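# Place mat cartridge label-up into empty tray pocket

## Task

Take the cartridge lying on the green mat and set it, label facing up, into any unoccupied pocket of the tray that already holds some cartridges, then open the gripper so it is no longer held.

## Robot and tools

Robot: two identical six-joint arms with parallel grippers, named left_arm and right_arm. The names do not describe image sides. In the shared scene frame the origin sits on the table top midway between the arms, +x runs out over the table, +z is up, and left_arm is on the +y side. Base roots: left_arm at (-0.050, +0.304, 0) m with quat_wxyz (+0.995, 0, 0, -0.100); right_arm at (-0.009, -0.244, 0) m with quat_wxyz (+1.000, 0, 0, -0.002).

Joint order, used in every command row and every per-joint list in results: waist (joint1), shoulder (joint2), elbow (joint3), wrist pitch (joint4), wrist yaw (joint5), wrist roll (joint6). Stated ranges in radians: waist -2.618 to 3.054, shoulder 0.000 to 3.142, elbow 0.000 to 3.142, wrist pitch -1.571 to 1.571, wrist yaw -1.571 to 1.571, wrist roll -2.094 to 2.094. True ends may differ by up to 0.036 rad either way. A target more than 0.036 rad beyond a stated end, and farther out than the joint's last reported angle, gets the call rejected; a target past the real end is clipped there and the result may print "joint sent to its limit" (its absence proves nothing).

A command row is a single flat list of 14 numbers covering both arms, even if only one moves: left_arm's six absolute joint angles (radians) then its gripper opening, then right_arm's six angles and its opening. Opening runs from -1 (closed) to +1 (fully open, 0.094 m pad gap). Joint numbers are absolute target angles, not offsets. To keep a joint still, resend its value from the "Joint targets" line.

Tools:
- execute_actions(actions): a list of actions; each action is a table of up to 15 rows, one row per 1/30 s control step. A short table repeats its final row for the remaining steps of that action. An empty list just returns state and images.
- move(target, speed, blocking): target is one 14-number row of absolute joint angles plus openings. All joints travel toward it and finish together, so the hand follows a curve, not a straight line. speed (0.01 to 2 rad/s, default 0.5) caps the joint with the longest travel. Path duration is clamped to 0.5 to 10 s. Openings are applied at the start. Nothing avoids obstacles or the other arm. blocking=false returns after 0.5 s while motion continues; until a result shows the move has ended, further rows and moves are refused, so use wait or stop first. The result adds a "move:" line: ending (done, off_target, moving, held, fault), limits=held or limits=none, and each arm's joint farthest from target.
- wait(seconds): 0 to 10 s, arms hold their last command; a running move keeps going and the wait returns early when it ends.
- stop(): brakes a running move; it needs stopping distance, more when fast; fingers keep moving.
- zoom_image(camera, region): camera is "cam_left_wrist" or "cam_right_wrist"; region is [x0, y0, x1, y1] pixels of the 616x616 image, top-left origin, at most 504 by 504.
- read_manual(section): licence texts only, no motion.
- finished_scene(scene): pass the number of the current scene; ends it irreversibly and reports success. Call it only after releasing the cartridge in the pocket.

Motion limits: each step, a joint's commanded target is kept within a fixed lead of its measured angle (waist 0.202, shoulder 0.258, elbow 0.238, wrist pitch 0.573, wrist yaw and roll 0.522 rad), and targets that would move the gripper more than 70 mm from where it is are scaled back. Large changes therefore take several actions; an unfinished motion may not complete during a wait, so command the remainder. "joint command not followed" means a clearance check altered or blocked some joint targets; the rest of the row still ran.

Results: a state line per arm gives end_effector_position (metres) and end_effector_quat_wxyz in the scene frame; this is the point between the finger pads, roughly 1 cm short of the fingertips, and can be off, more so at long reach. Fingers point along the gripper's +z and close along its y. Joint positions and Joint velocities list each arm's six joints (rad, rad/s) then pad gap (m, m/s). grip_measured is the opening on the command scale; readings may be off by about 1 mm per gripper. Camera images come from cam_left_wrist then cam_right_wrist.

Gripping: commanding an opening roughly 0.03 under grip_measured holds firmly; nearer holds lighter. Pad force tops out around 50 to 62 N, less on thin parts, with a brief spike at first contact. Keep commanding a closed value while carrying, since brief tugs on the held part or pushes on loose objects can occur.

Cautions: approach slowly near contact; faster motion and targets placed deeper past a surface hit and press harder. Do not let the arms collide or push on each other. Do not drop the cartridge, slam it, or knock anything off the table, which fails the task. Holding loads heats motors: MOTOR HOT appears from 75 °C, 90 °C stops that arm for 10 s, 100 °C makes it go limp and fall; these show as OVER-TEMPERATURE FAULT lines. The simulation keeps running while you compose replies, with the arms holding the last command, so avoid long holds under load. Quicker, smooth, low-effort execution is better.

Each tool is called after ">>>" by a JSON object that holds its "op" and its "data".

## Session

>>> {"op": "execute_actions", "data": {"actions": []}}

Scene clock: 0.00 s.
left_arm: end_effector_position=(+0.5162, +0.1365, +0.3803) grip_measured=+1.000 end_effector_quat_wxyz=(+0.666, +0.138, +0.727, -0.097) | right_arm: end_effector_position=(+0.3140, +0.0660, +0.1981) grip_measured=+1.000 end_effector_quat_wxyz=(-0.328, +0.552, -0.504, +0.578)
Joint names: [waist, shoulder, elbow, wrist pitch, wrist yaw, wrist roll]
Joint positions: left_arm=[-0.069  1.849  1.733  0.021  0.062  0.049  0.094] | right_arm=[ 1.164  1.862  1.151  0.144  1.351 -1.33   0.094]
Joint velocities: left_arm=[ 0.002  0.017  0.002 -0.051 -0.007  0.051  0.   ] | right_arm=[ 0.022  0.007  0.012 -0.022 -0.022 -0.022  0.   ]
Joint targets: left_arm=[-0.069 1.827 1.751 0.040 0.063 0.046] | right_arm=[1.164 1.856 1.157 0.139 1.358 -1.326]

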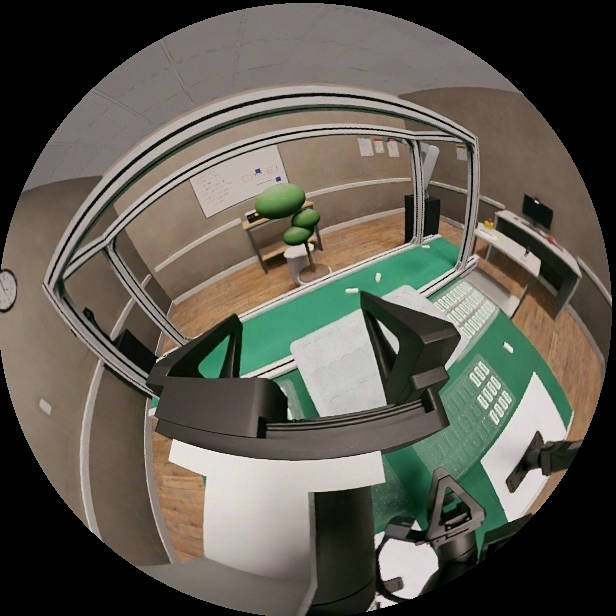

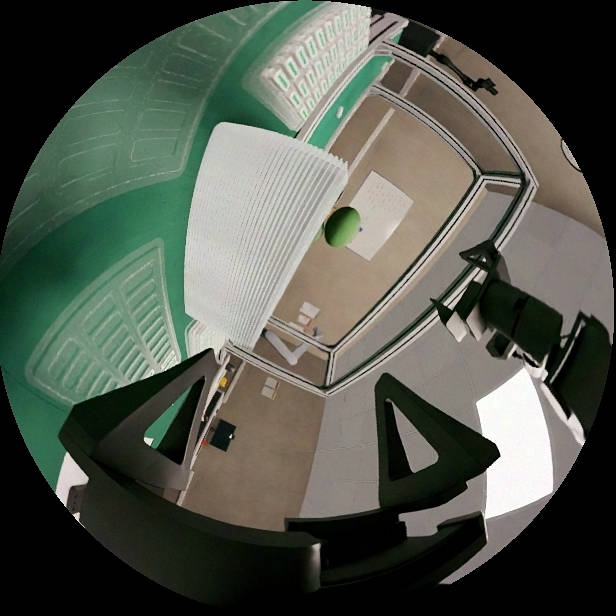

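>>> {"op": "move", "data": {"target": [0.4,1.5,1.3,0.2,0.063,0.046,1,0.6,1.3,1.157,-0.5,1.2,-1.0,1], "speed": 1.0}}

>>> {"op": "move", "data": {"target": [0.4,1.5,1.3,0.2,0.063,0.046,1,-0.5,1.5,1.4,-1.45,0,0,1], "speed": 1.2}}

Scene clock: 8.23 s.
left_arm: end_effector_position=(+0.4512, +0.3956, +0.3737) grip_measured=+1.000 end_effector_quat_wxyz=(+0.686, -0.034, +0.724, +0.064) | right_arm: end_effector_position=(+0.3412, -0.2053, +0.3132) grip_measured=+1.000 end_effector_quat_wxyz=(+0.257, -0.356, +0.694, -0.571)
Joint names: [waist, shoulder, elbow, wrist pitch, wrist yaw, wrist roll]
Joint positions: left_arm=[0.402 1.529 1.306 0.171 0.061 0.049 0.094] | right_arm=[ 0.601  1.312  1.151 -0.482  1.204 -1.012  0.094]
Joint velocities: left_arm=[-0.017 -0.007 -0.007 -0.007 -0.007 -0.007  0.   ] | right_arm=[-0.017  0.007 -0.002 -0.095  0.007 -0.051  0.   ]
Joint targets: left_arm=[0.400 1.500 1.300 0.200 0.063 0.046] | right_arm=[0.600 1.300 1.157 -0.500 1.200 -1.000]
move: off_target (left_arm); limits=none; left_arm: farthest joint: the shoulder, 0.029 radians from its target (0.349 radians at the start); right_arm: farthest joint: the wrist pitch, 0.018 radians from its target (0.644 radians at the start)

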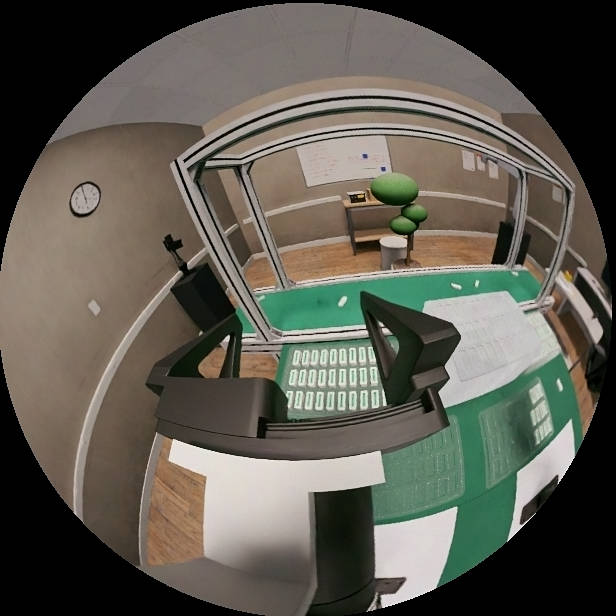

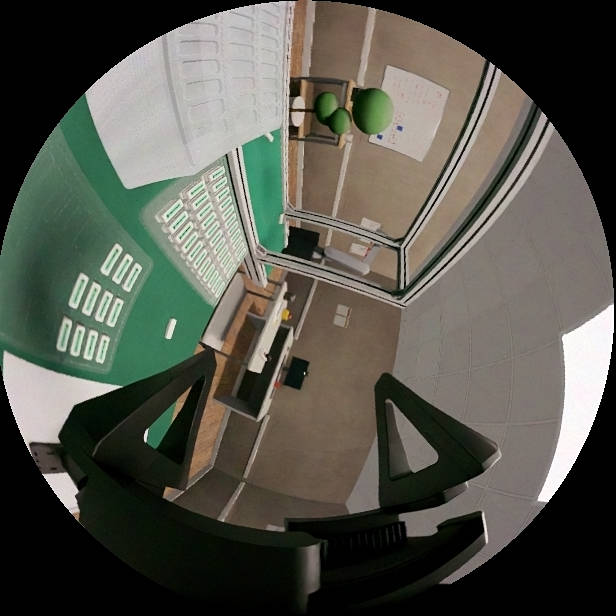

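Scene clock: 10.23 s.
left_arm: end_effector_position=(+0.4512, +0.3956, +0.3738) grip_measured=+1.000 end_effector_quat_wxyz=(+0.686, -0.034, +0.724, +0.064) | right_arm: end_effector_position=(+0.2133, -0.3664, +0.1666) grip_measured=+1.000 end_effector_quat_wxyz=(+0.012, +0.243, +0.970, -0.009)
Joint names: [waist, shoulder, elbow, wrist pitch, wrist yaw, wrist roll]
Joint positions: left_arm=[0.402 1.529 1.306 0.172 0.061 0.049 0.094] | right_arm=[-0.496  1.485  1.377 -1.436  0.012 -0.009  0.094]
Joint velocities: left_arm=[-0.002 -0.002 -0.002  0.066 -0.007 -0.007  0.   ] | right_arm=[-0.007 -0.002 -0.007 -0.022 -0.037 -0.037  0.   ]
Joint targets: left_arm=[0.400 1.500 1.300 0.200 0.063 0.046] | right_arm=[-0.500 1.500 1.400 -1.450 -0.000 0.000]
move: off_target (left_arm, right_arm); limits=none; left_arm: farthest joint: the shoulder, 0.029 radians from its target (0.029 radians at the start); right_arm: farthest joint: the elbow, 0.023 radians from its target (0.249 radians at the start)

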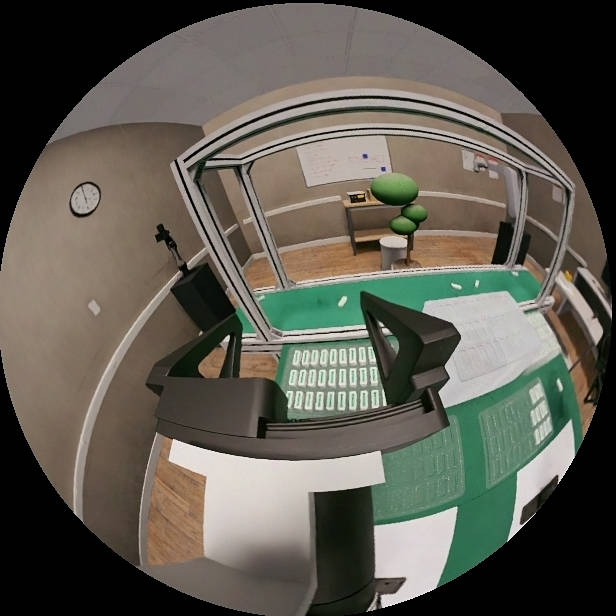

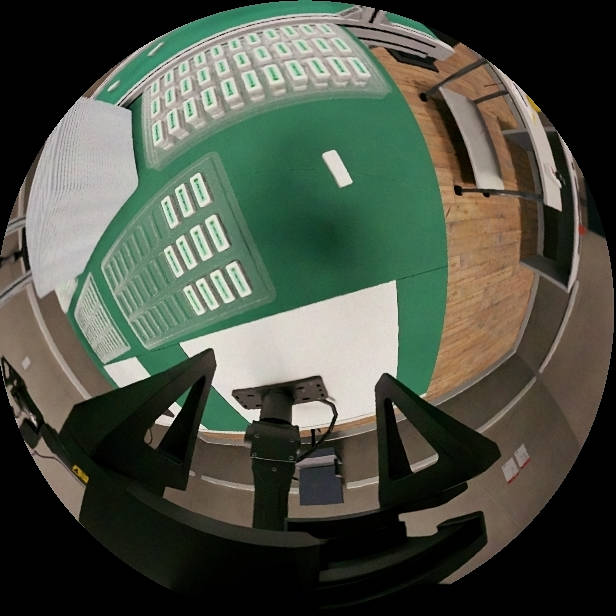

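>>> {"op": "move", "data": {"target": [0.065,1.31,0.70,0.672,1.445,-1.555,-0.3,-0.534,2.072,1.638,-1.11,-0.008,0.89,1], "speed": 1.2}}

Scene clock: 20.70 s.
left_arm: end_effector_position=(+0.2124, +0.0921, +0.2785) grip_measured=-0.297 end_effector_quat_wxyz=(+0.008, +0.005, +0.707, -0.707) | right_arm: end_effector_position=(+0.3297, -0.4409, +0.0503) grip_measured=+1.000 end_effector_quat_wxyz=(+0.000, +0.648, +0.761, -0.000)
Joint names: [waist, shoulder, elbow, wrist pitch, wrist yaw, wrist roll]
Joint positions: left_arm=[ 0.071  1.343  0.705  0.642  1.435 -1.557  0.033] | right_arm=[-0.526  2.065  1.616 -1.121  0.     0.881  0.094]
Joint velocities: left_arm=[ 0.012  0.002  0.002  0.095 -0.022 -0.095 -0.001] | right_arm=[ 0.007 -0.002 -0.012  0.007  0.037  0.022  0.   ]
Joint targets: left_arm=[0.065 1.310 0.700 0.672 1.445 -1.555] | right_arm=[-0.534 2.072 1.638 -1.110 -0.008 0.890]
move: off_target (left_arm, right_arm); limits=none; left_arm: farthest joint: the shoulder, 0.033 radians from its target (0.219 radians at the start); right_arm: farthest joint: the elbow, 0.022 radians from its target (0.261 radians at the start)

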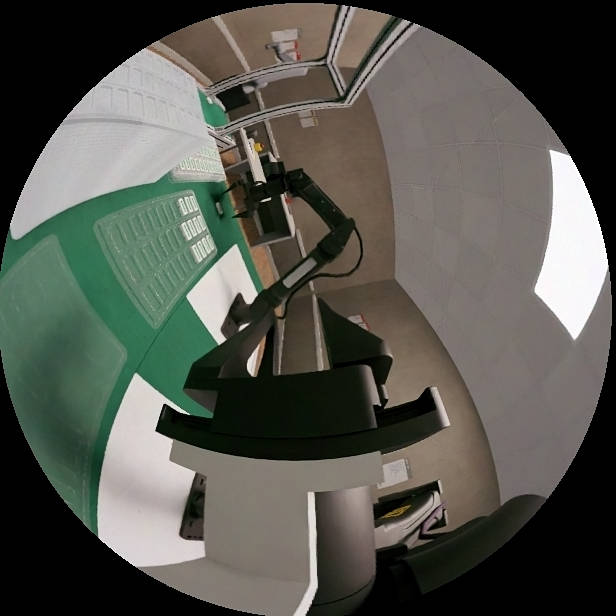

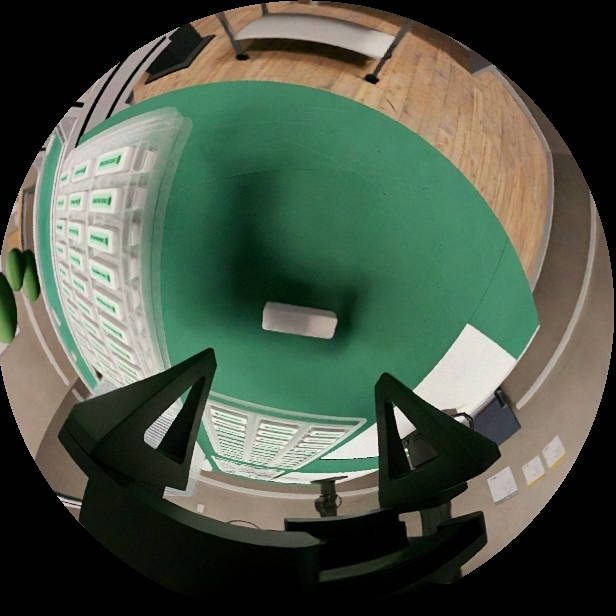

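>>> {"op": "move", "data": {"target": [0.065,1.31,0.70,0.672,1.445,-1.555,-0.3,-0.552,2.124,1.577,-1.03,-0.008,0.86,0.5], "speed": 0.2}}

Scene clock: 25.40 s.
left_arm: end_effector_position=(+0.2124, +0.0921, +0.2786) grip_measured=-0.297 end_effector_quat_wxyz=(+0.007, +0.004, +0.707, -0.707) | right_arm: end_effector_position=(+0.3300, -0.4501, +0.0222) grip_measured=+0.502 end_effector_quat_wxyz=(-0.003, +0.651, +0.759, -0.000)
Joint names: [waist, shoulder, elbow, wrist pitch, wrist yaw, wrist roll]
Joint positions: left_arm=[ 0.071  1.343  0.705  0.642  1.436 -1.559  0.033] | right_arm=[-0.546  2.118  1.583 -1.041 -0.     0.868  0.071]
Joint velocities: left_arm=[ 0.002  0.007  0.002 -0.037 -0.051  0.022  0.001] | right_arm=[ 0.002  0.017 -0.022  0.081 -0.007  0.037 -0.001]
Joint targets: left_arm=[0.065 1.310 0.700 0.672 1.445 -1.555] | right_arm=[-0.552 2.124 1.577 -1.030 -0.008 0.860]
move: off_target (left_arm); limits=none; left_arm: farthest joint: the shoulder, 0.033 radians from its target (0.033 radians at the start); right_arm: farthest joint: the wrist pitch, 0.011 radians from its target (0.091 radians at the start)

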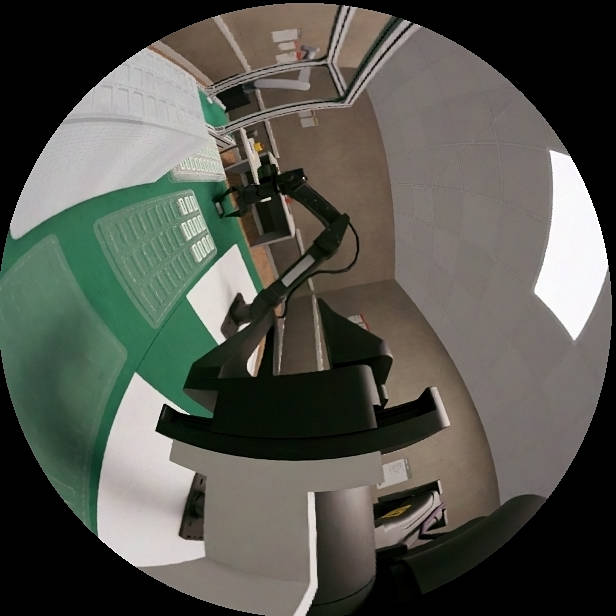

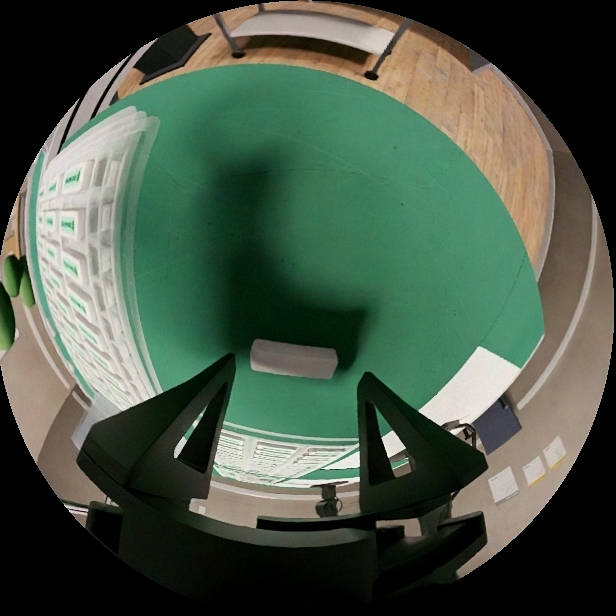

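>>> {"op": "move", "data": {"target": [0.065,1.31,0.70,0.672,1.445,-1.555,-0.3,-0.552,2.154,1.577,-1.003,-0.008,0.845,0.3], "speed": 0.1}}

Scene clock: 28.37 s.
left_arm: end_effector_position=(+0.2124, +0.0921, +0.2785) grip_measured=-0.297 end_effector_quat_wxyz=(+0.007, +0.003, +0.707, -0.707) | right_arm: end_effector_position=(+0.3334, -0.4522, +0.0123) grip_measured=+0.302 end_effector_quat_wxyz=(-0.003, +0.645, +0.764, -0.000)
Joint names: [waist, shoulder, elbow, wrist pitch, wrist yaw, wrist roll]
Joint positions: left_arm=[ 0.071  1.343  0.705  0.642  1.436 -1.561  0.033] | right_arm=[-0.546  2.144  1.583 -1.015 -0.     0.853  0.061]
Joint velocities: left_arm=[-0.012 -0.002  0.002  0.11  -0.051  0.022 -0.001] | right_arm=[-0.002 -0.002 -0.022  0.037 -0.081 -0.051 -0.001]
Joint targets: left_arm=[0.065 1.310 0.700 0.672 1.445 -1.555] | right_arm=[-0.552 2.154 1.577 -1.003 -0.008 0.845]
move: off_target (left_arm); limits=none; left_arm: farthest joint: the shoulder, 0.033 radians from its target (0.033 radians at the start); right_arm: farthest joint: the wrist pitch, 0.012 radians from its target (0.038 radians at the start)

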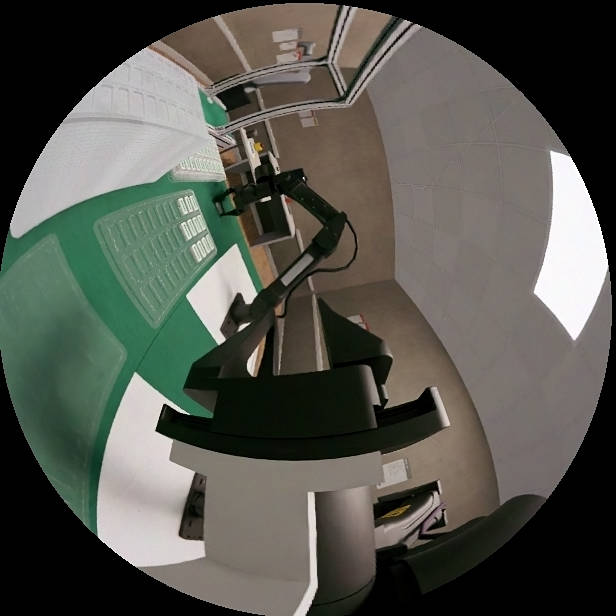

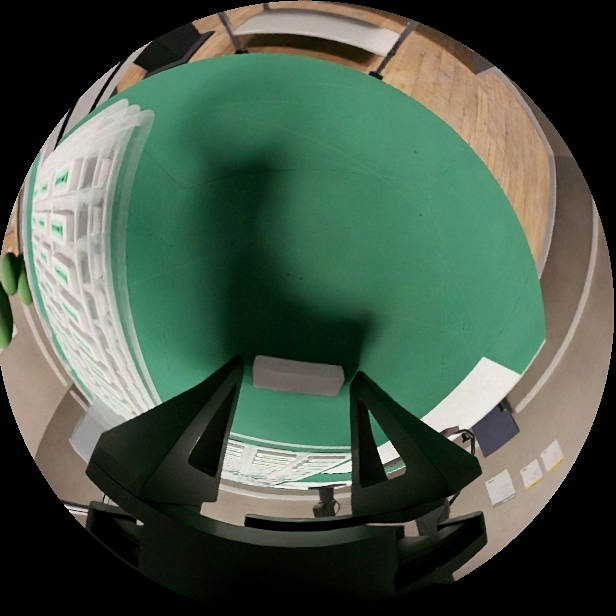

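>>> {"op": "execute_actions", "data": {"actions": [[[0.065,1.31,0.70,0.672,1.445,-1.555,-0.3,-0.552,2.145,1.577,-1.003,-0.008,0.845,0.2],[0.065,1.31,0.70,0.672,1.445,-1.555,-0.3,-0.552,2.145,1.577,-1.003,-0.008,0.845,0.12],[0.065,1.31,0.70,0.672,1.445,-1.555,-0.3,-0.552,2.145,1.577,-1.003,-0.008,0.845,0.07],[0.065,1.31,0.70,0.672,1.445,-1.555,-0.3,-0.552,2.145,1.577,-1.003,-0.008,0.845,0.04],[0.065,1.31,0.70,0.672,1.445,-1.555,-0.3,-0.552,2.145,1.577,-1.003,-0.008,0.845,0.02],[0.065,1.31,0.70,0.672,1.445,-1.555,-0.3,-0.552,2.145,1.577,-1.003,-0.008,0.845,0.0],[0.065,1.31,0.70,0.672,1.445,-1.555,-0.3,-0.552,2.145,1.577,-1.003,-0.008,0.845,-0.02],[0.065,1.31,0.70,0.672,1.445,-1.555,-0.3,-0.552,2.145,1.577,-1.003,-0.008,0.845,-0.04],[0.065,1.31,0.70,0.672,1.445,-1.555,-0.3,-0.552,2.145,1.577,-1.003,-0.008,0.845,-0.055]]]}}

Scene clock: 32.50 s.
left_arm: end_effector_position=(+0.2124, +0.0921, +0.2786) grip_measured=-0.297 end_effector_quat_wxyz=(+0.007, +0.004, +0.707, -0.707) | right_arm: end_effector_position=(+0.3336, -0.4523, +0.0123) grip_measured=-0.029 end_effector_quat_wxyz=(-0.002, +0.645, +0.764, -0.000)
Joint names: [waist, shoulder, elbow, wrist pitch, wrist yaw, wrist roll]
Joint positions: left_arm=[ 0.071  1.343  0.705  0.642  1.436 -1.561  0.033] | right_arm=[-0.546  2.144  1.583 -1.014 -0.     0.853  0.046]
Joint velocities: left_arm=[-0.017  0.002 -0.007  0.037  0.007 -0.037 -0.001] | right_arm=[-0.007  0.012  0.002 -0.007 -0.022 -0.007 -0.   ]
Joint targets: left_arm=[0.065 1.310 0.700 0.672 1.445 -1.555] | right_arm=[-0.552 2.145 1.577 -1.003 -0.008 0.845]

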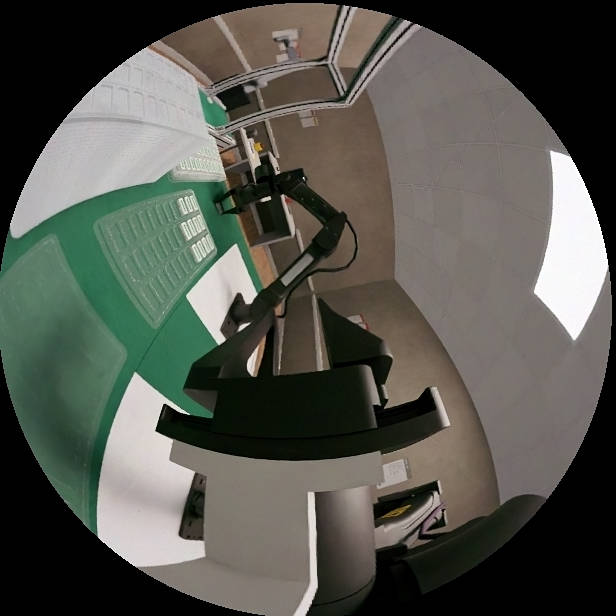

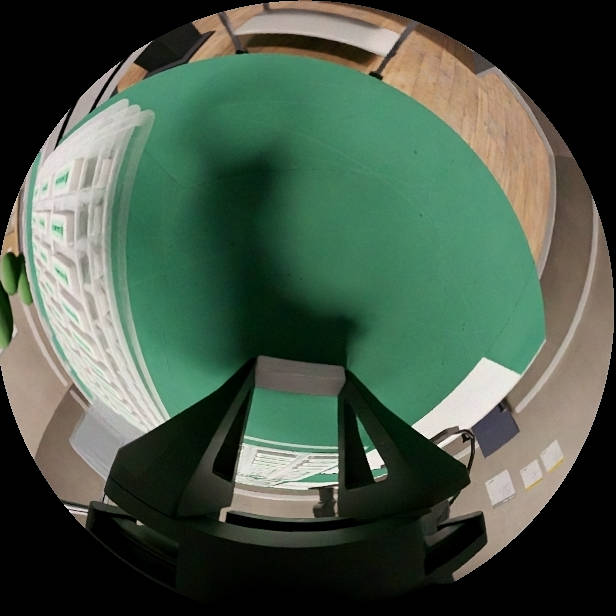

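>>> {"op": "move", "data": {"target": [0.065,1.31,0.70,0.672,1.445,-1.555,-0.3,-0.4,1.25,1.05,-1.05,-0.25,0.6,-0.063], "speed": 0.9}}

>>> {"op": "move", "data": {"target": [0.065,1.31,0.70,0.672,1.445,-1.555,-0.3,0.402,1.152,0.595,0.595,-1.187,-0.018,-0.063], "speed": 1.2}}

>>> {"op": "move", "data": {"target": [-0.125,1.32,0.70,0.68,1.242,-1.555,-0.3,0.402,1.152,0.595,0.595,-1.187,-0.018,-0.063], "speed": 0.3}}

>>> {"op": "zoom_image", "data": {"camera": "cam_left_wrist", "region": [240,250,360,360]}}

>>> {"op": "zoom_image", "data": {"camera": "cam_right_wrist", "region": [230,280,380,410]}}

Scene clock: 38.97 s.
left_arm: end_effector_position=(+0.2124, +0.0921, +0.2785) grip_measured=-0.297 end_effector_quat_wxyz=(+0.006, +0.003, +0.707, -0.707) | right_arm: end_effector_position=(+0.2553, -0.3122, +0.1468) grip_measured=-0.029 end_effector_quat_wxyz=(+0.145, +0.463, +0.865, +0.131)
Joint names: [waist, shoulder, elbow, wrist pitch, wrist yaw, wrist roll]
Joint positions: left_arm=[ 0.071  1.343  0.705  0.642  1.436 -1.563  0.033] | right_arm=[-0.408  1.27   1.059 -1.042 -0.236  0.61   0.046]
Joint velocities: left_arm=[-0.017  0.017  0.017 -0.007  0.022 -0.037 -0.   ] | right_arm=[-0.017  0.012  0.002 -0.051  0.007 -0.022 -0.   ]
Joint targets: left_arm=[0.065 1.310 0.700 0.672 1.445 -1.555] | right_arm=[-0.400 1.250 1.050 -1.050 -0.250 0.600]
move: off_target (left_arm); limits=none; left_arm: farthest joint: the shoulder, 0.033 radians from its target (0.033 radians at the start); right_arm: farthest joint: the shoulder, 0.020 radians from its target (0.894 radians at the start)

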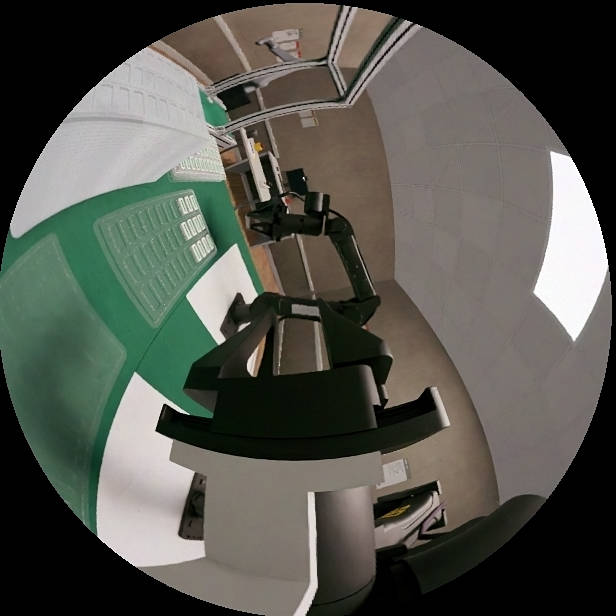

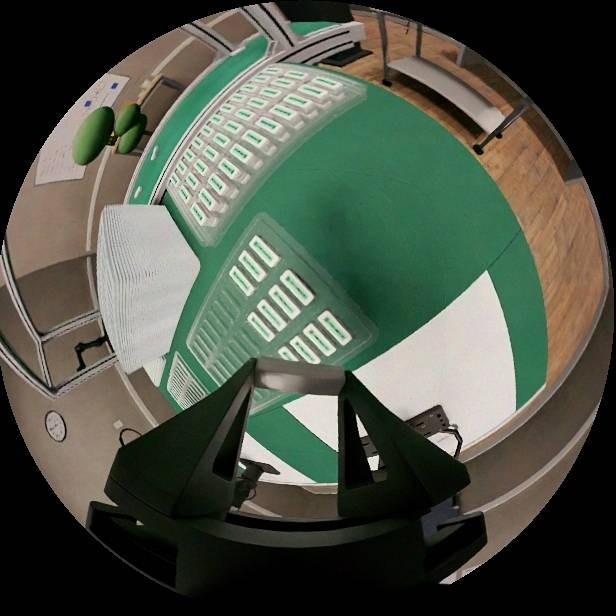

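Scene clock: 41.30 s.
left_arm: end_effector_position=(+0.2124, +0.0921, +0.2786) grip_measured=-0.297 end_effector_quat_wxyz=(+0.005, +0.002, +0.707, -0.707) | right_arm: end_effector_position=(+0.2015, +0.0227, +0.2816) grip_measured=-0.029 end_effector_quat_wxyz=(+0.507, -0.503, +0.494, +0.495)
Joint names: [waist, shoulder, elbow, wrist pitch, wrist yaw, wrist roll]
Joint positions: left_arm=[ 0.071  1.343  0.705  0.642  1.436 -1.565  0.033] | right_arm=[ 0.396  1.178  0.604  0.586 -1.175 -0.01   0.046]
Joint velocities: left_arm=[ 0.002  0.007  0.007 -0.066 -0.037  0.007 -0.001] | right_arm=[-0.002 -0.012 -0.012  0.022  0.007 -0.007  0.001]
Joint targets: left_arm=[0.065 1.310 0.700 0.672 1.445 -1.555] | right_arm=[0.402 1.152 0.595 0.595 -1.187 -0.018]
move: off_target (left_arm, right_arm); limits=none; left_arm: farthest joint: the shoulder, 0.033 radians from its target (0.033 radians at the start); right_arm: farthest joint: the shoulder, 0.026 radians from its target (0.118 radians at the start)

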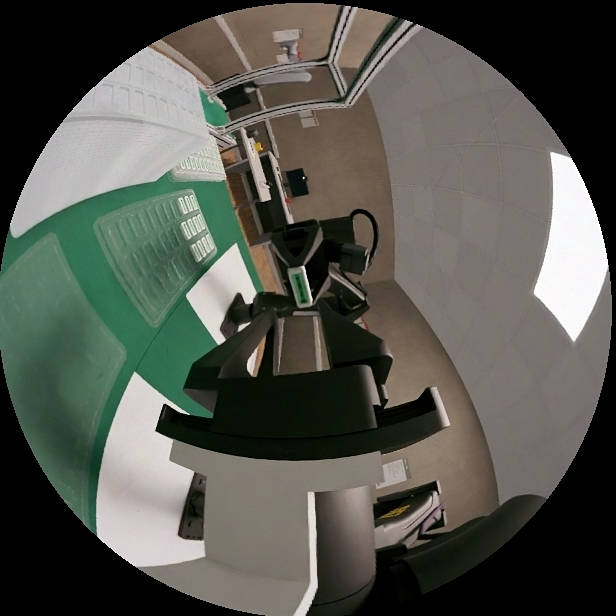

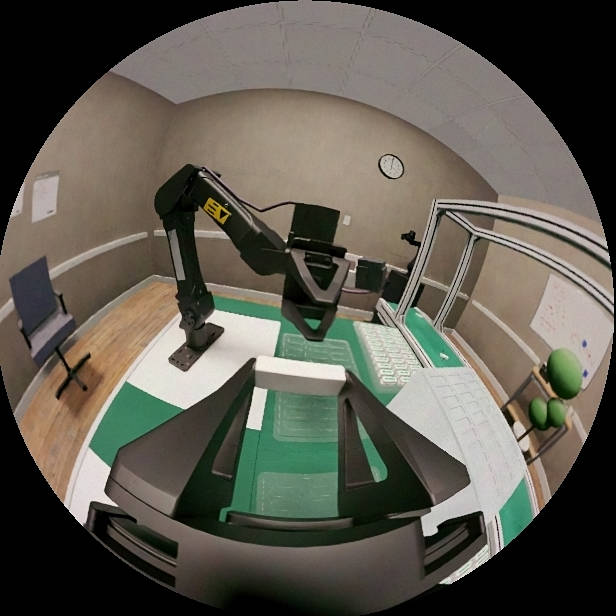

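Scene clock: 42.63 s.
left_arm: end_effector_position=(+0.2001, +0.0433, +0.2795) grip_measured=-0.297 end_effector_quat_wxyz=(+0.004, +0.006, +0.706, -0.708) | right_arm: end_effector_position=(+0.2013, +0.0227, +0.2817) grip_measured=-0.029 end_effector_quat_wxyz=(+0.507, -0.504, +0.494, +0.495)
Joint names: [waist, shoulder, elbow, wrist pitch, wrist yaw, wrist roll]
Joint positions: left_arm=[-0.12   1.343  0.705  0.648  1.252 -1.566  0.033] | right_arm=[ 0.396  1.178  0.604  0.587 -1.176 -0.01   0.046]
Joint velocities: left_arm=[-0.007 -0.012 -0.007  0.022 -0.051 -0.037 -0.   ] | right_arm=[-0.002  0.007 -0.007  0.066 -0.007 -0.007  0.   ]
Joint targets: left_arm=[-0.125 1.320 0.700 0.680 1.242 -1.555] | right_arm=[0.402 1.152 0.595 0.595 -1.187 -0.018]
move: off_target (left_arm, right_arm); limits=none; left_arm: farthest joint: the wrist pitch, 0.032 radians from its target (0.038 radians at the start); right_arm: farthest joint: the shoulder, 0.026 radians from its target (0.026 radians at the start)

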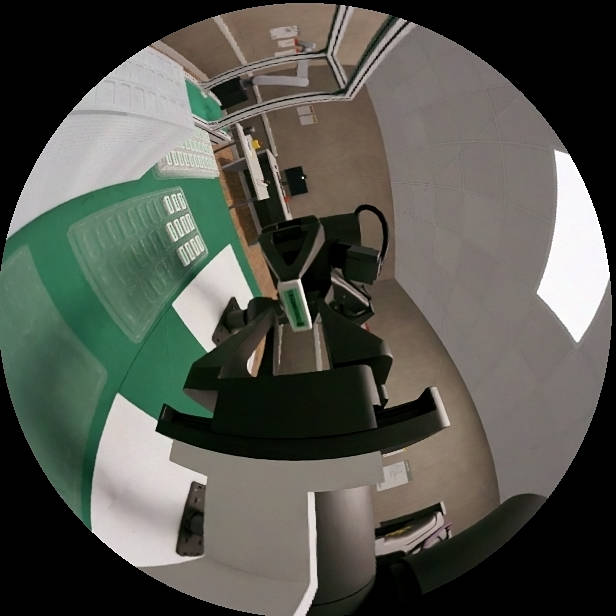

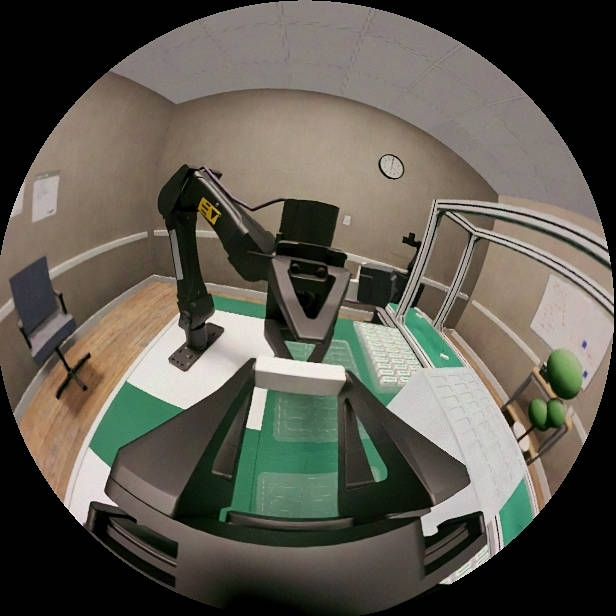

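Region (240, 250, 360, 360) of cam_left_wrist's 616x616 image, scaled by 4.200, with more detail than that image has; it fills the top 462 rows of this view, and the rest is white.

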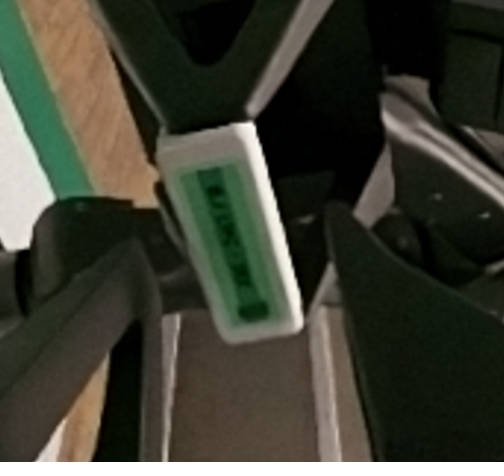

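Region (230, 280, 380, 410) of cam_right_wrist's 616x616 image, scaled by 3.360, with more detail than that image has; it fills the top 437 rows of this view, and the rest is white.

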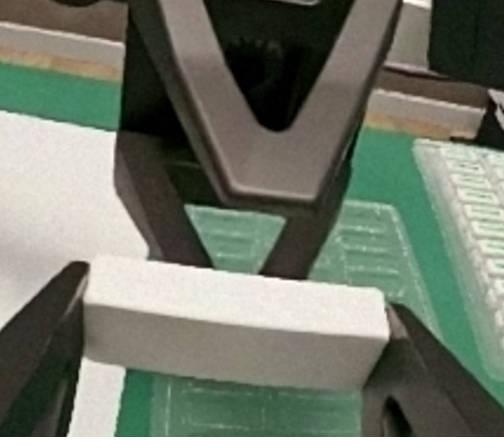

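>>> {"op": "move", "data": {"target": [-0.168,1.32,0.70,0.667,1.2,-1.555,-0.5,0.402,1.152,0.595,0.595,-1.187,-0.018,-0.063], "speed": 0.1}}

>>> {"op": "zoom_image", "data": {"camera": "cam_left_wrist", "region": [240,250,360,360]}}

>>> {"op": "zoom_image", "data": {"camera": "cam_right_wrist", "region": [230,280,380,410]}}

Scene clock: 45.63 s.
left_arm: end_effector_position=(+0.1967, +0.0331, +0.2788) grip_measured=-0.497 end_effector_quat_wxyz=(+0.002, +0.004, +0.706, -0.708) | right_arm: end_effector_position=(+0.2013, +0.0227, +0.2817) grip_measured=-0.029 end_effector_quat_wxyz=(+0.507, -0.504, +0.494, +0.495)
Joint names: [waist, shoulder, elbow, wrist pitch, wrist yaw, wrist roll]
Joint positions: left_arm=[-0.161  1.343  0.705  0.643  1.21  -1.567  0.024] | right_arm=[ 0.396  1.178  0.604  0.587 -1.176 -0.01   0.046]
Joint velocities: left_arm=[ 0.012 -0.002 -0.007  0.007  0.022 -0.022 -0.   ] | right_arm=[-0.017  0.007  0.007 -0.051 -0.022 -0.037  0.   ]
Joint targets: left_arm=[-0.168 1.320 0.700 0.667 1.200 -1.555] | right_arm=[0.402 1.152 0.595 0.595 -1.187 -0.018]
move: off_target (left_arm, right_arm); limits=none; left_arm: farthest joint: the wrist pitch, 0.024 radians from its target (0.019 radians at the start); right_arm: farthest joint: the shoulder, 0.026 radians from its target (0.026 radians at the start)

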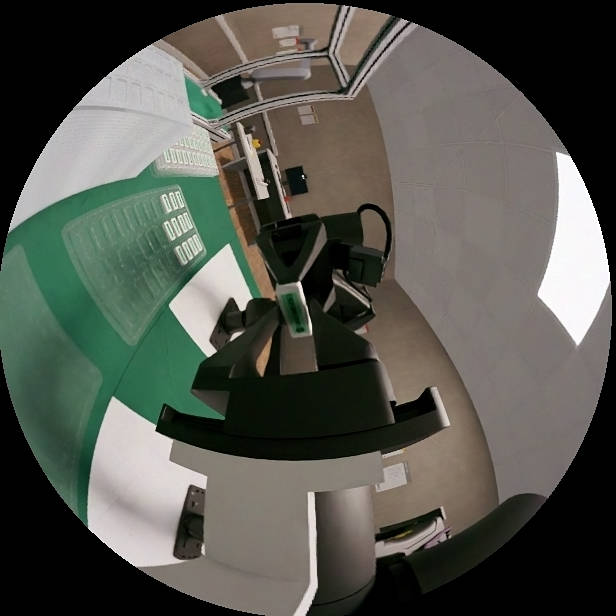

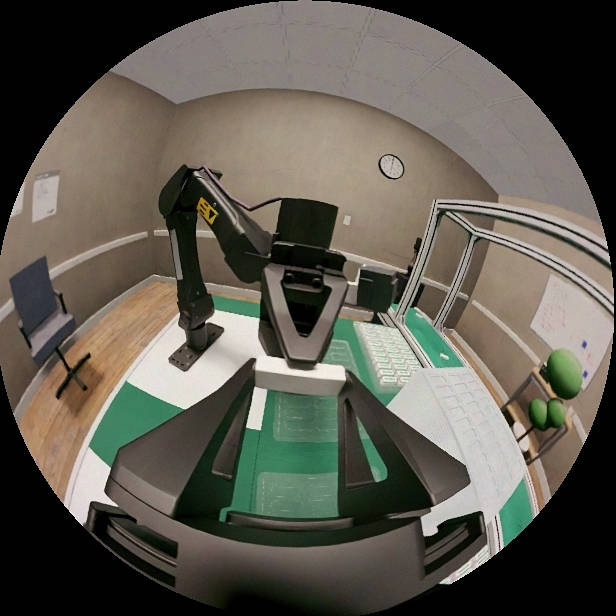

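Region (240, 250, 360, 360) of cam_left_wrist's 616x616 image, scaled by 4.200, with more detail than that image has; it fills the top 462 rows of this view, and the rest is white.

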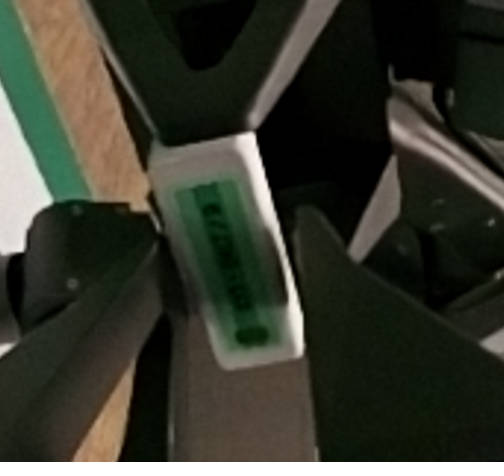

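Region (230, 280, 380, 410) of cam_right_wrist's 616x616 image, scaled by 3.360, with more detail than that image has; it fills the top 437 rows of this view, and the rest is white.

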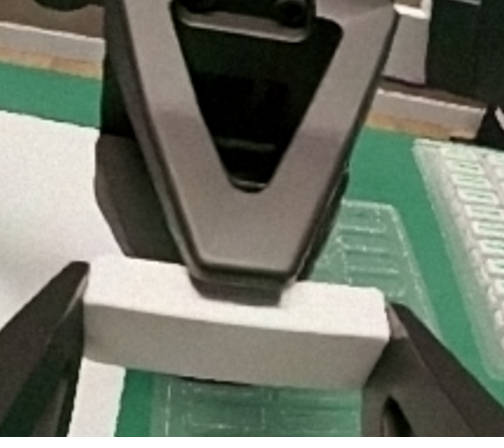

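>>> {"op": "execute_actions", "data": {"actions": [[[-0.164,1.32,0.70,0.667,1.2,-1.555,-0.55,0.402,1.152,0.595,0.595,-1.187,-0.018,-0.063],[-0.164,1.32,0.70,0.667,1.2,-1.555,-0.59,0.402,1.152,0.595,0.595,-1.187,-0.018,-0.063],[-0.164,1.32,0.70,0.667,1.2,-1.555,-0.62,0.402,1.152,0.595,0.595,-1.187,-0.018,-0.063],[-0.164,1.32,0.70,0.667,1.2,-1.555,-0.64,0.402,1.152,0.595,0.595,-1.187,-0.018,-0.063],[-0.164,1.32,0.70,0.667,1.2,-1.555,-0.66,0.402,1.152,0.595,0.595,-1.187,-0.018,-0.063],[-0.164,1.32,0.70,0.667,1.2,-1.555,-0.68,0.402,1.152,0.595,0.595,-1.187,-0.018,-0.063],[-0.164,1.32,0.70,0.667,1.2,-1.555,-0.70,0.402,1.152,0.595,0.595,-1.187,-0.018,-0.063]]]}}

>>> {"op": "zoom_image", "data": {"camera": "cam_right_wrist", "region": [230,280,380,410]}}

Scene clock: 51.10 s.
left_arm: end_effector_position=(+0.1968, +0.0331, +0.2787) grip_measured=-0.666 end_effector_quat_wxyz=(+0.003, +0.003, +0.707, -0.708) | right_arm: end_effector_position=(+0.2012, +0.0227, +0.2824) grip_measured=-0.029 end_effector_quat_wxyz=(+0.509, -0.505, +0.492, +0.494)
Joint names: [waist, shoulder, elbow, wrist pitch, wrist yaw, wrist roll]
Joint positions: left_arm=[-0.161  1.343  0.705  0.642  1.21  -1.567  0.016] | right_arm=[ 0.396  1.178  0.604  0.592 -1.176 -0.011  0.046]
Joint velocities: left_arm=[-0.012 -0.007 -0.017 -0.007 -0.007  0.022 -0.   ] | right_arm=[-0.022  0.002 -0.017  0.037 -0.051  0.022 -0.001]
Joint targets: left_arm=[-0.164 1.320 0.700 0.667 1.200 -1.555] | right_arm=[0.402 1.152 0.595 0.595 -1.187 -0.018]

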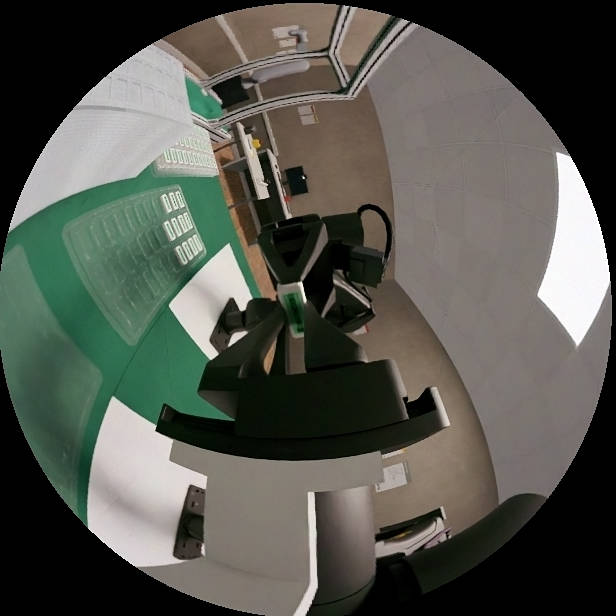

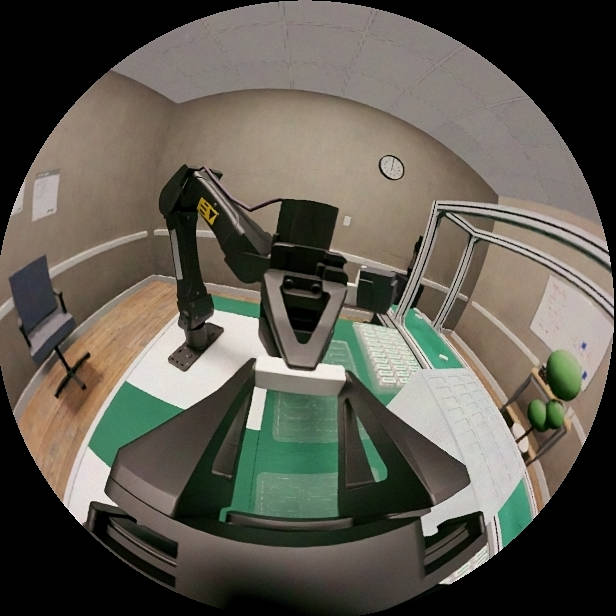

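Region (230, 280, 380, 410) of cam_right_wrist's 616x616 image, scaled by 3.360, with more detail than that image has; it fills the top 437 rows of this view, and the rest is white.

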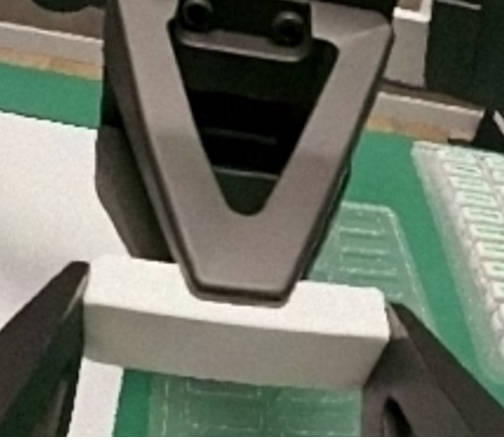

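>>> {"op": "execute_actions", "data": {"actions": [[[-0.164,1.32,0.70,0.667,1.2,-1.555,-0.70,0.4,1.152,0.595,0.595,-1.187,-0.018,0.1],[-0.164,1.32,0.70,0.667,1.2,-1.555,-0.70,0.4,1.152,0.595,0.595,-1.187,-0.018,0.3],[-0.164,1.32,0.70,0.667,1.2,-1.555,-0.70,0.4,1.152,0.595,0.595,-1.187,-0.018,0.6],[-0.164,1.32,0.70,0.667,1.2,-1.555,-0.70,0.4,1.152,0.595,0.595,-1.187,-0.018,0.6],[-0.164,1.32,0.70,0.667,1.2,-1.555,-0.70,0.39,1.152,0.595,0.595,-1.21,-0.018,0.6],[-0.164,1.32,0.70,0.667,1.2,-1.555,-0.70,0.37,1.152,0.595,0.595,-1.24,-0.018,0.6],[-0.164,1.32,0.70,0.667,1.2,-1.555,-0.70,0.35,1.152,0.595,0.595,-1.27,-0.018,0.6],[-0.164,1.32,0.70,0.667,1.2,-1.555,-0.70,0.33,1.152,0.595,0.595,-1.30,-0.018,0.6],[-0.164,1.32,0.70,0.667,1.2,-1.555,-0.70,0.30,1.152,0.595,0.595,-1.33,-0.018,0.6],[-0.164,1.32,0.70,0.667,1.2,-1.555,-0.70,0.27,1.152,0.595,0.595,-1.36,-0.018,0.6],[-0.164,1.32,0.70,0.667,1.2,-1.555,-0.70,0.24,1.152,0.595,0.595,-1.39,-0.018,0.6],[-0.164,1.32,0.70,0.667,1.2,-1.555,-0.70,0.20,1.152,0.595,0.595,-1.42,-0.018,0.6],[-0.164,1.32,0.70,0.667,1.2,-1.555,-0.70,0.16,1.152,0.595,0.595,-1.45,-0.018,0.6],[-0.164,1.32,0.70,0.667,1.2,-1.555,-0.70,0.12,1.152,0.595,0.595,-1.48,-0.018,0.6],[-0.164,1.32,0.70,0.667,1.2,-1.555,-0.70,0.08,1.152,0.595,0.595,-1.5,-0.018,0.6]]]}}

>>> {"op": "move", "data": {"target": [-0.646,2.232,2.0,-1.298,-0.01,-0.83,-0.70,-0.75,1.152,0.595,0.595,-1.5,-0.018,0.6], "speed": 1.1}}

>>> {"op": "zoom_image", "data": {"camera": "cam_left_wrist", "region": [180,130,460,360]}}

Scene clock: 64.50 s.
left_arm: end_effector_position=(+0.1969, +0.0331, +0.2787) grip_measured=-0.666 end_effector_quat_wxyz=(+0.003, +0.003, +0.707, -0.708) | right_arm: end_effector_position=(+0.2227, -0.0308, +0.2818) grip_measured=+0.598 end_effector_quat_wxyz=(+0.517, -0.497, +0.501, +0.484)
Joint names: [waist, shoulder, elbow, wrist pitch, wrist yaw, wrist roll]
Joint positions: left_arm=[-0.161  1.343  0.705  0.642  1.209 -1.567  0.016] | right_arm=[ 0.152  1.178  0.604  0.592 -1.385 -0.011  0.075]
Joint velocities: left_arm=[-0.002 -0.007  0.002 -0.007 -0.095 -0.007 -0.001] | right_arm=[-1.165 -0.027 -0.007 -0.037 -0.725 -0.007  0.   ]
Joint targets: left_arm=[-0.164 1.320 0.700 0.667 1.200 -1.555] | right_arm=[0.080 1.152 0.595 0.595 -1.500 -0.018]

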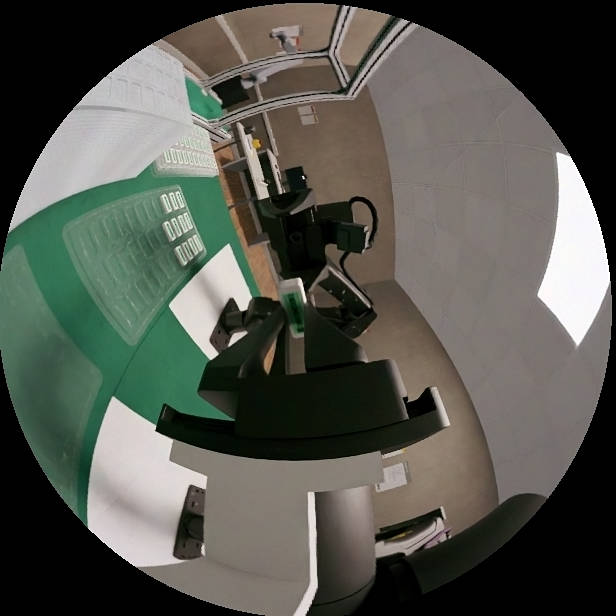

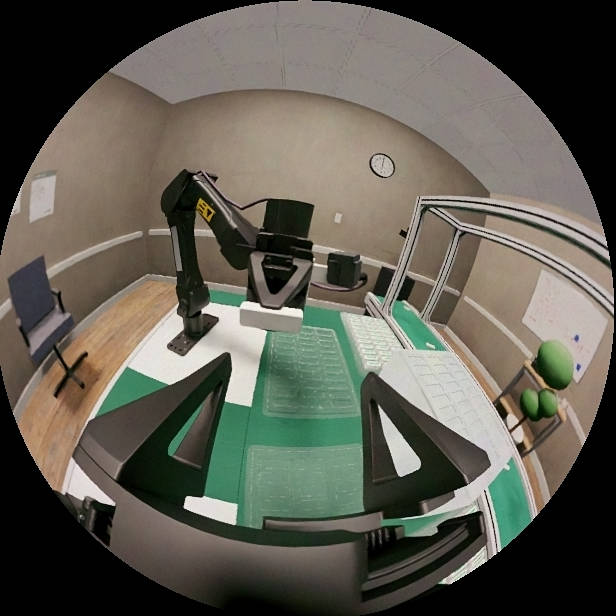

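Scene clock: 67.17 s.
left_arm: end_effector_position=(+0.2384, -0.0226, +0.0666) grip_measured=-0.666 end_effector_quat_wxyz=(-0.004, +0.004, +1.000, -0.001) | right_arm: end_effector_position=(+0.2901, -0.2769, +0.2814) grip_measured=+0.598 end_effector_quat_wxyz=(+0.663, -0.266, +0.655, +0.247)
Joint names: [waist, shoulder, elbow, wrist pitch, wrist yaw, wrist roll]
Joint positions: left_arm=[-0.646  2.242  1.961 -1.294  0.007 -0.838  0.016] | right_arm=[-0.743  1.178  0.604  0.592 -1.489 -0.011  0.075]
Joint velocities: left_arm=[-0.002 -0.007 -0.002 -0.037 -0.007 -0.022  0.   ] | right_arm=[ 0.017 -0.017 -0.002  0.007 -0.022 -0.081  0.001]
Joint targets: left_arm=[-0.646 2.232 2.000 -1.298 -0.010 -0.830] | right_arm=[-0.750 1.152 0.595 0.595 -1.500 -0.018]
move: off_target (left_arm, right_arm); limits=none; left_arm: farthest joint: the elbow, 0.039 radians from its target (1.295 radians at the start); right_arm: farthest joint: the shoulder, 0.026 radians from its target (0.026 radians at the start)

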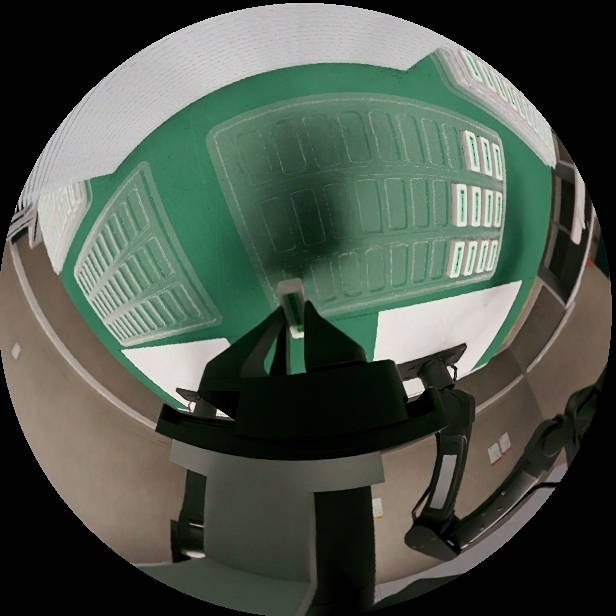

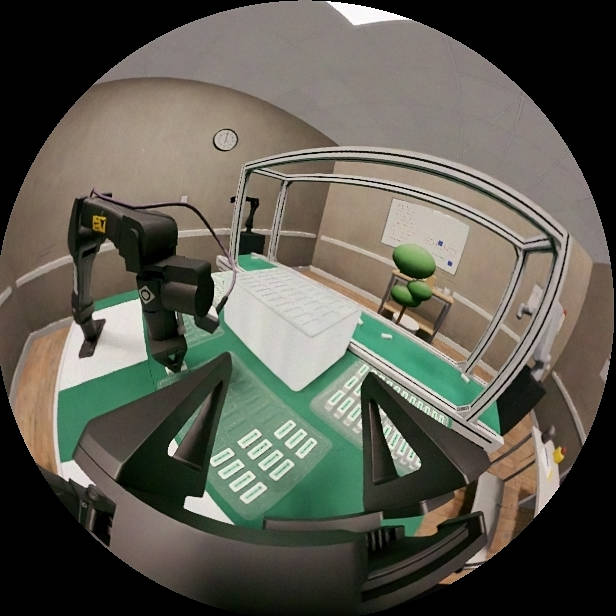

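Region (180, 130, 460, 360) of cam_left_wrist's 616x616 image, scaled by 1.800, with more detail than that image has; it fills the top 414 rows of this view, and the rest is white.

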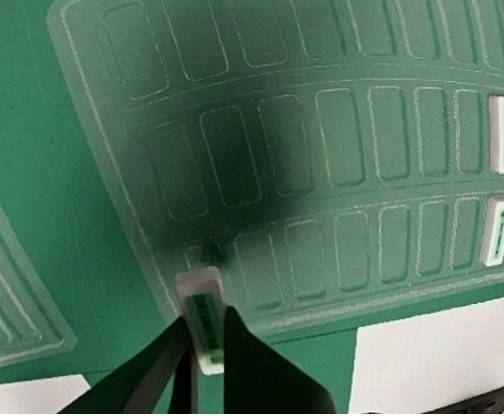

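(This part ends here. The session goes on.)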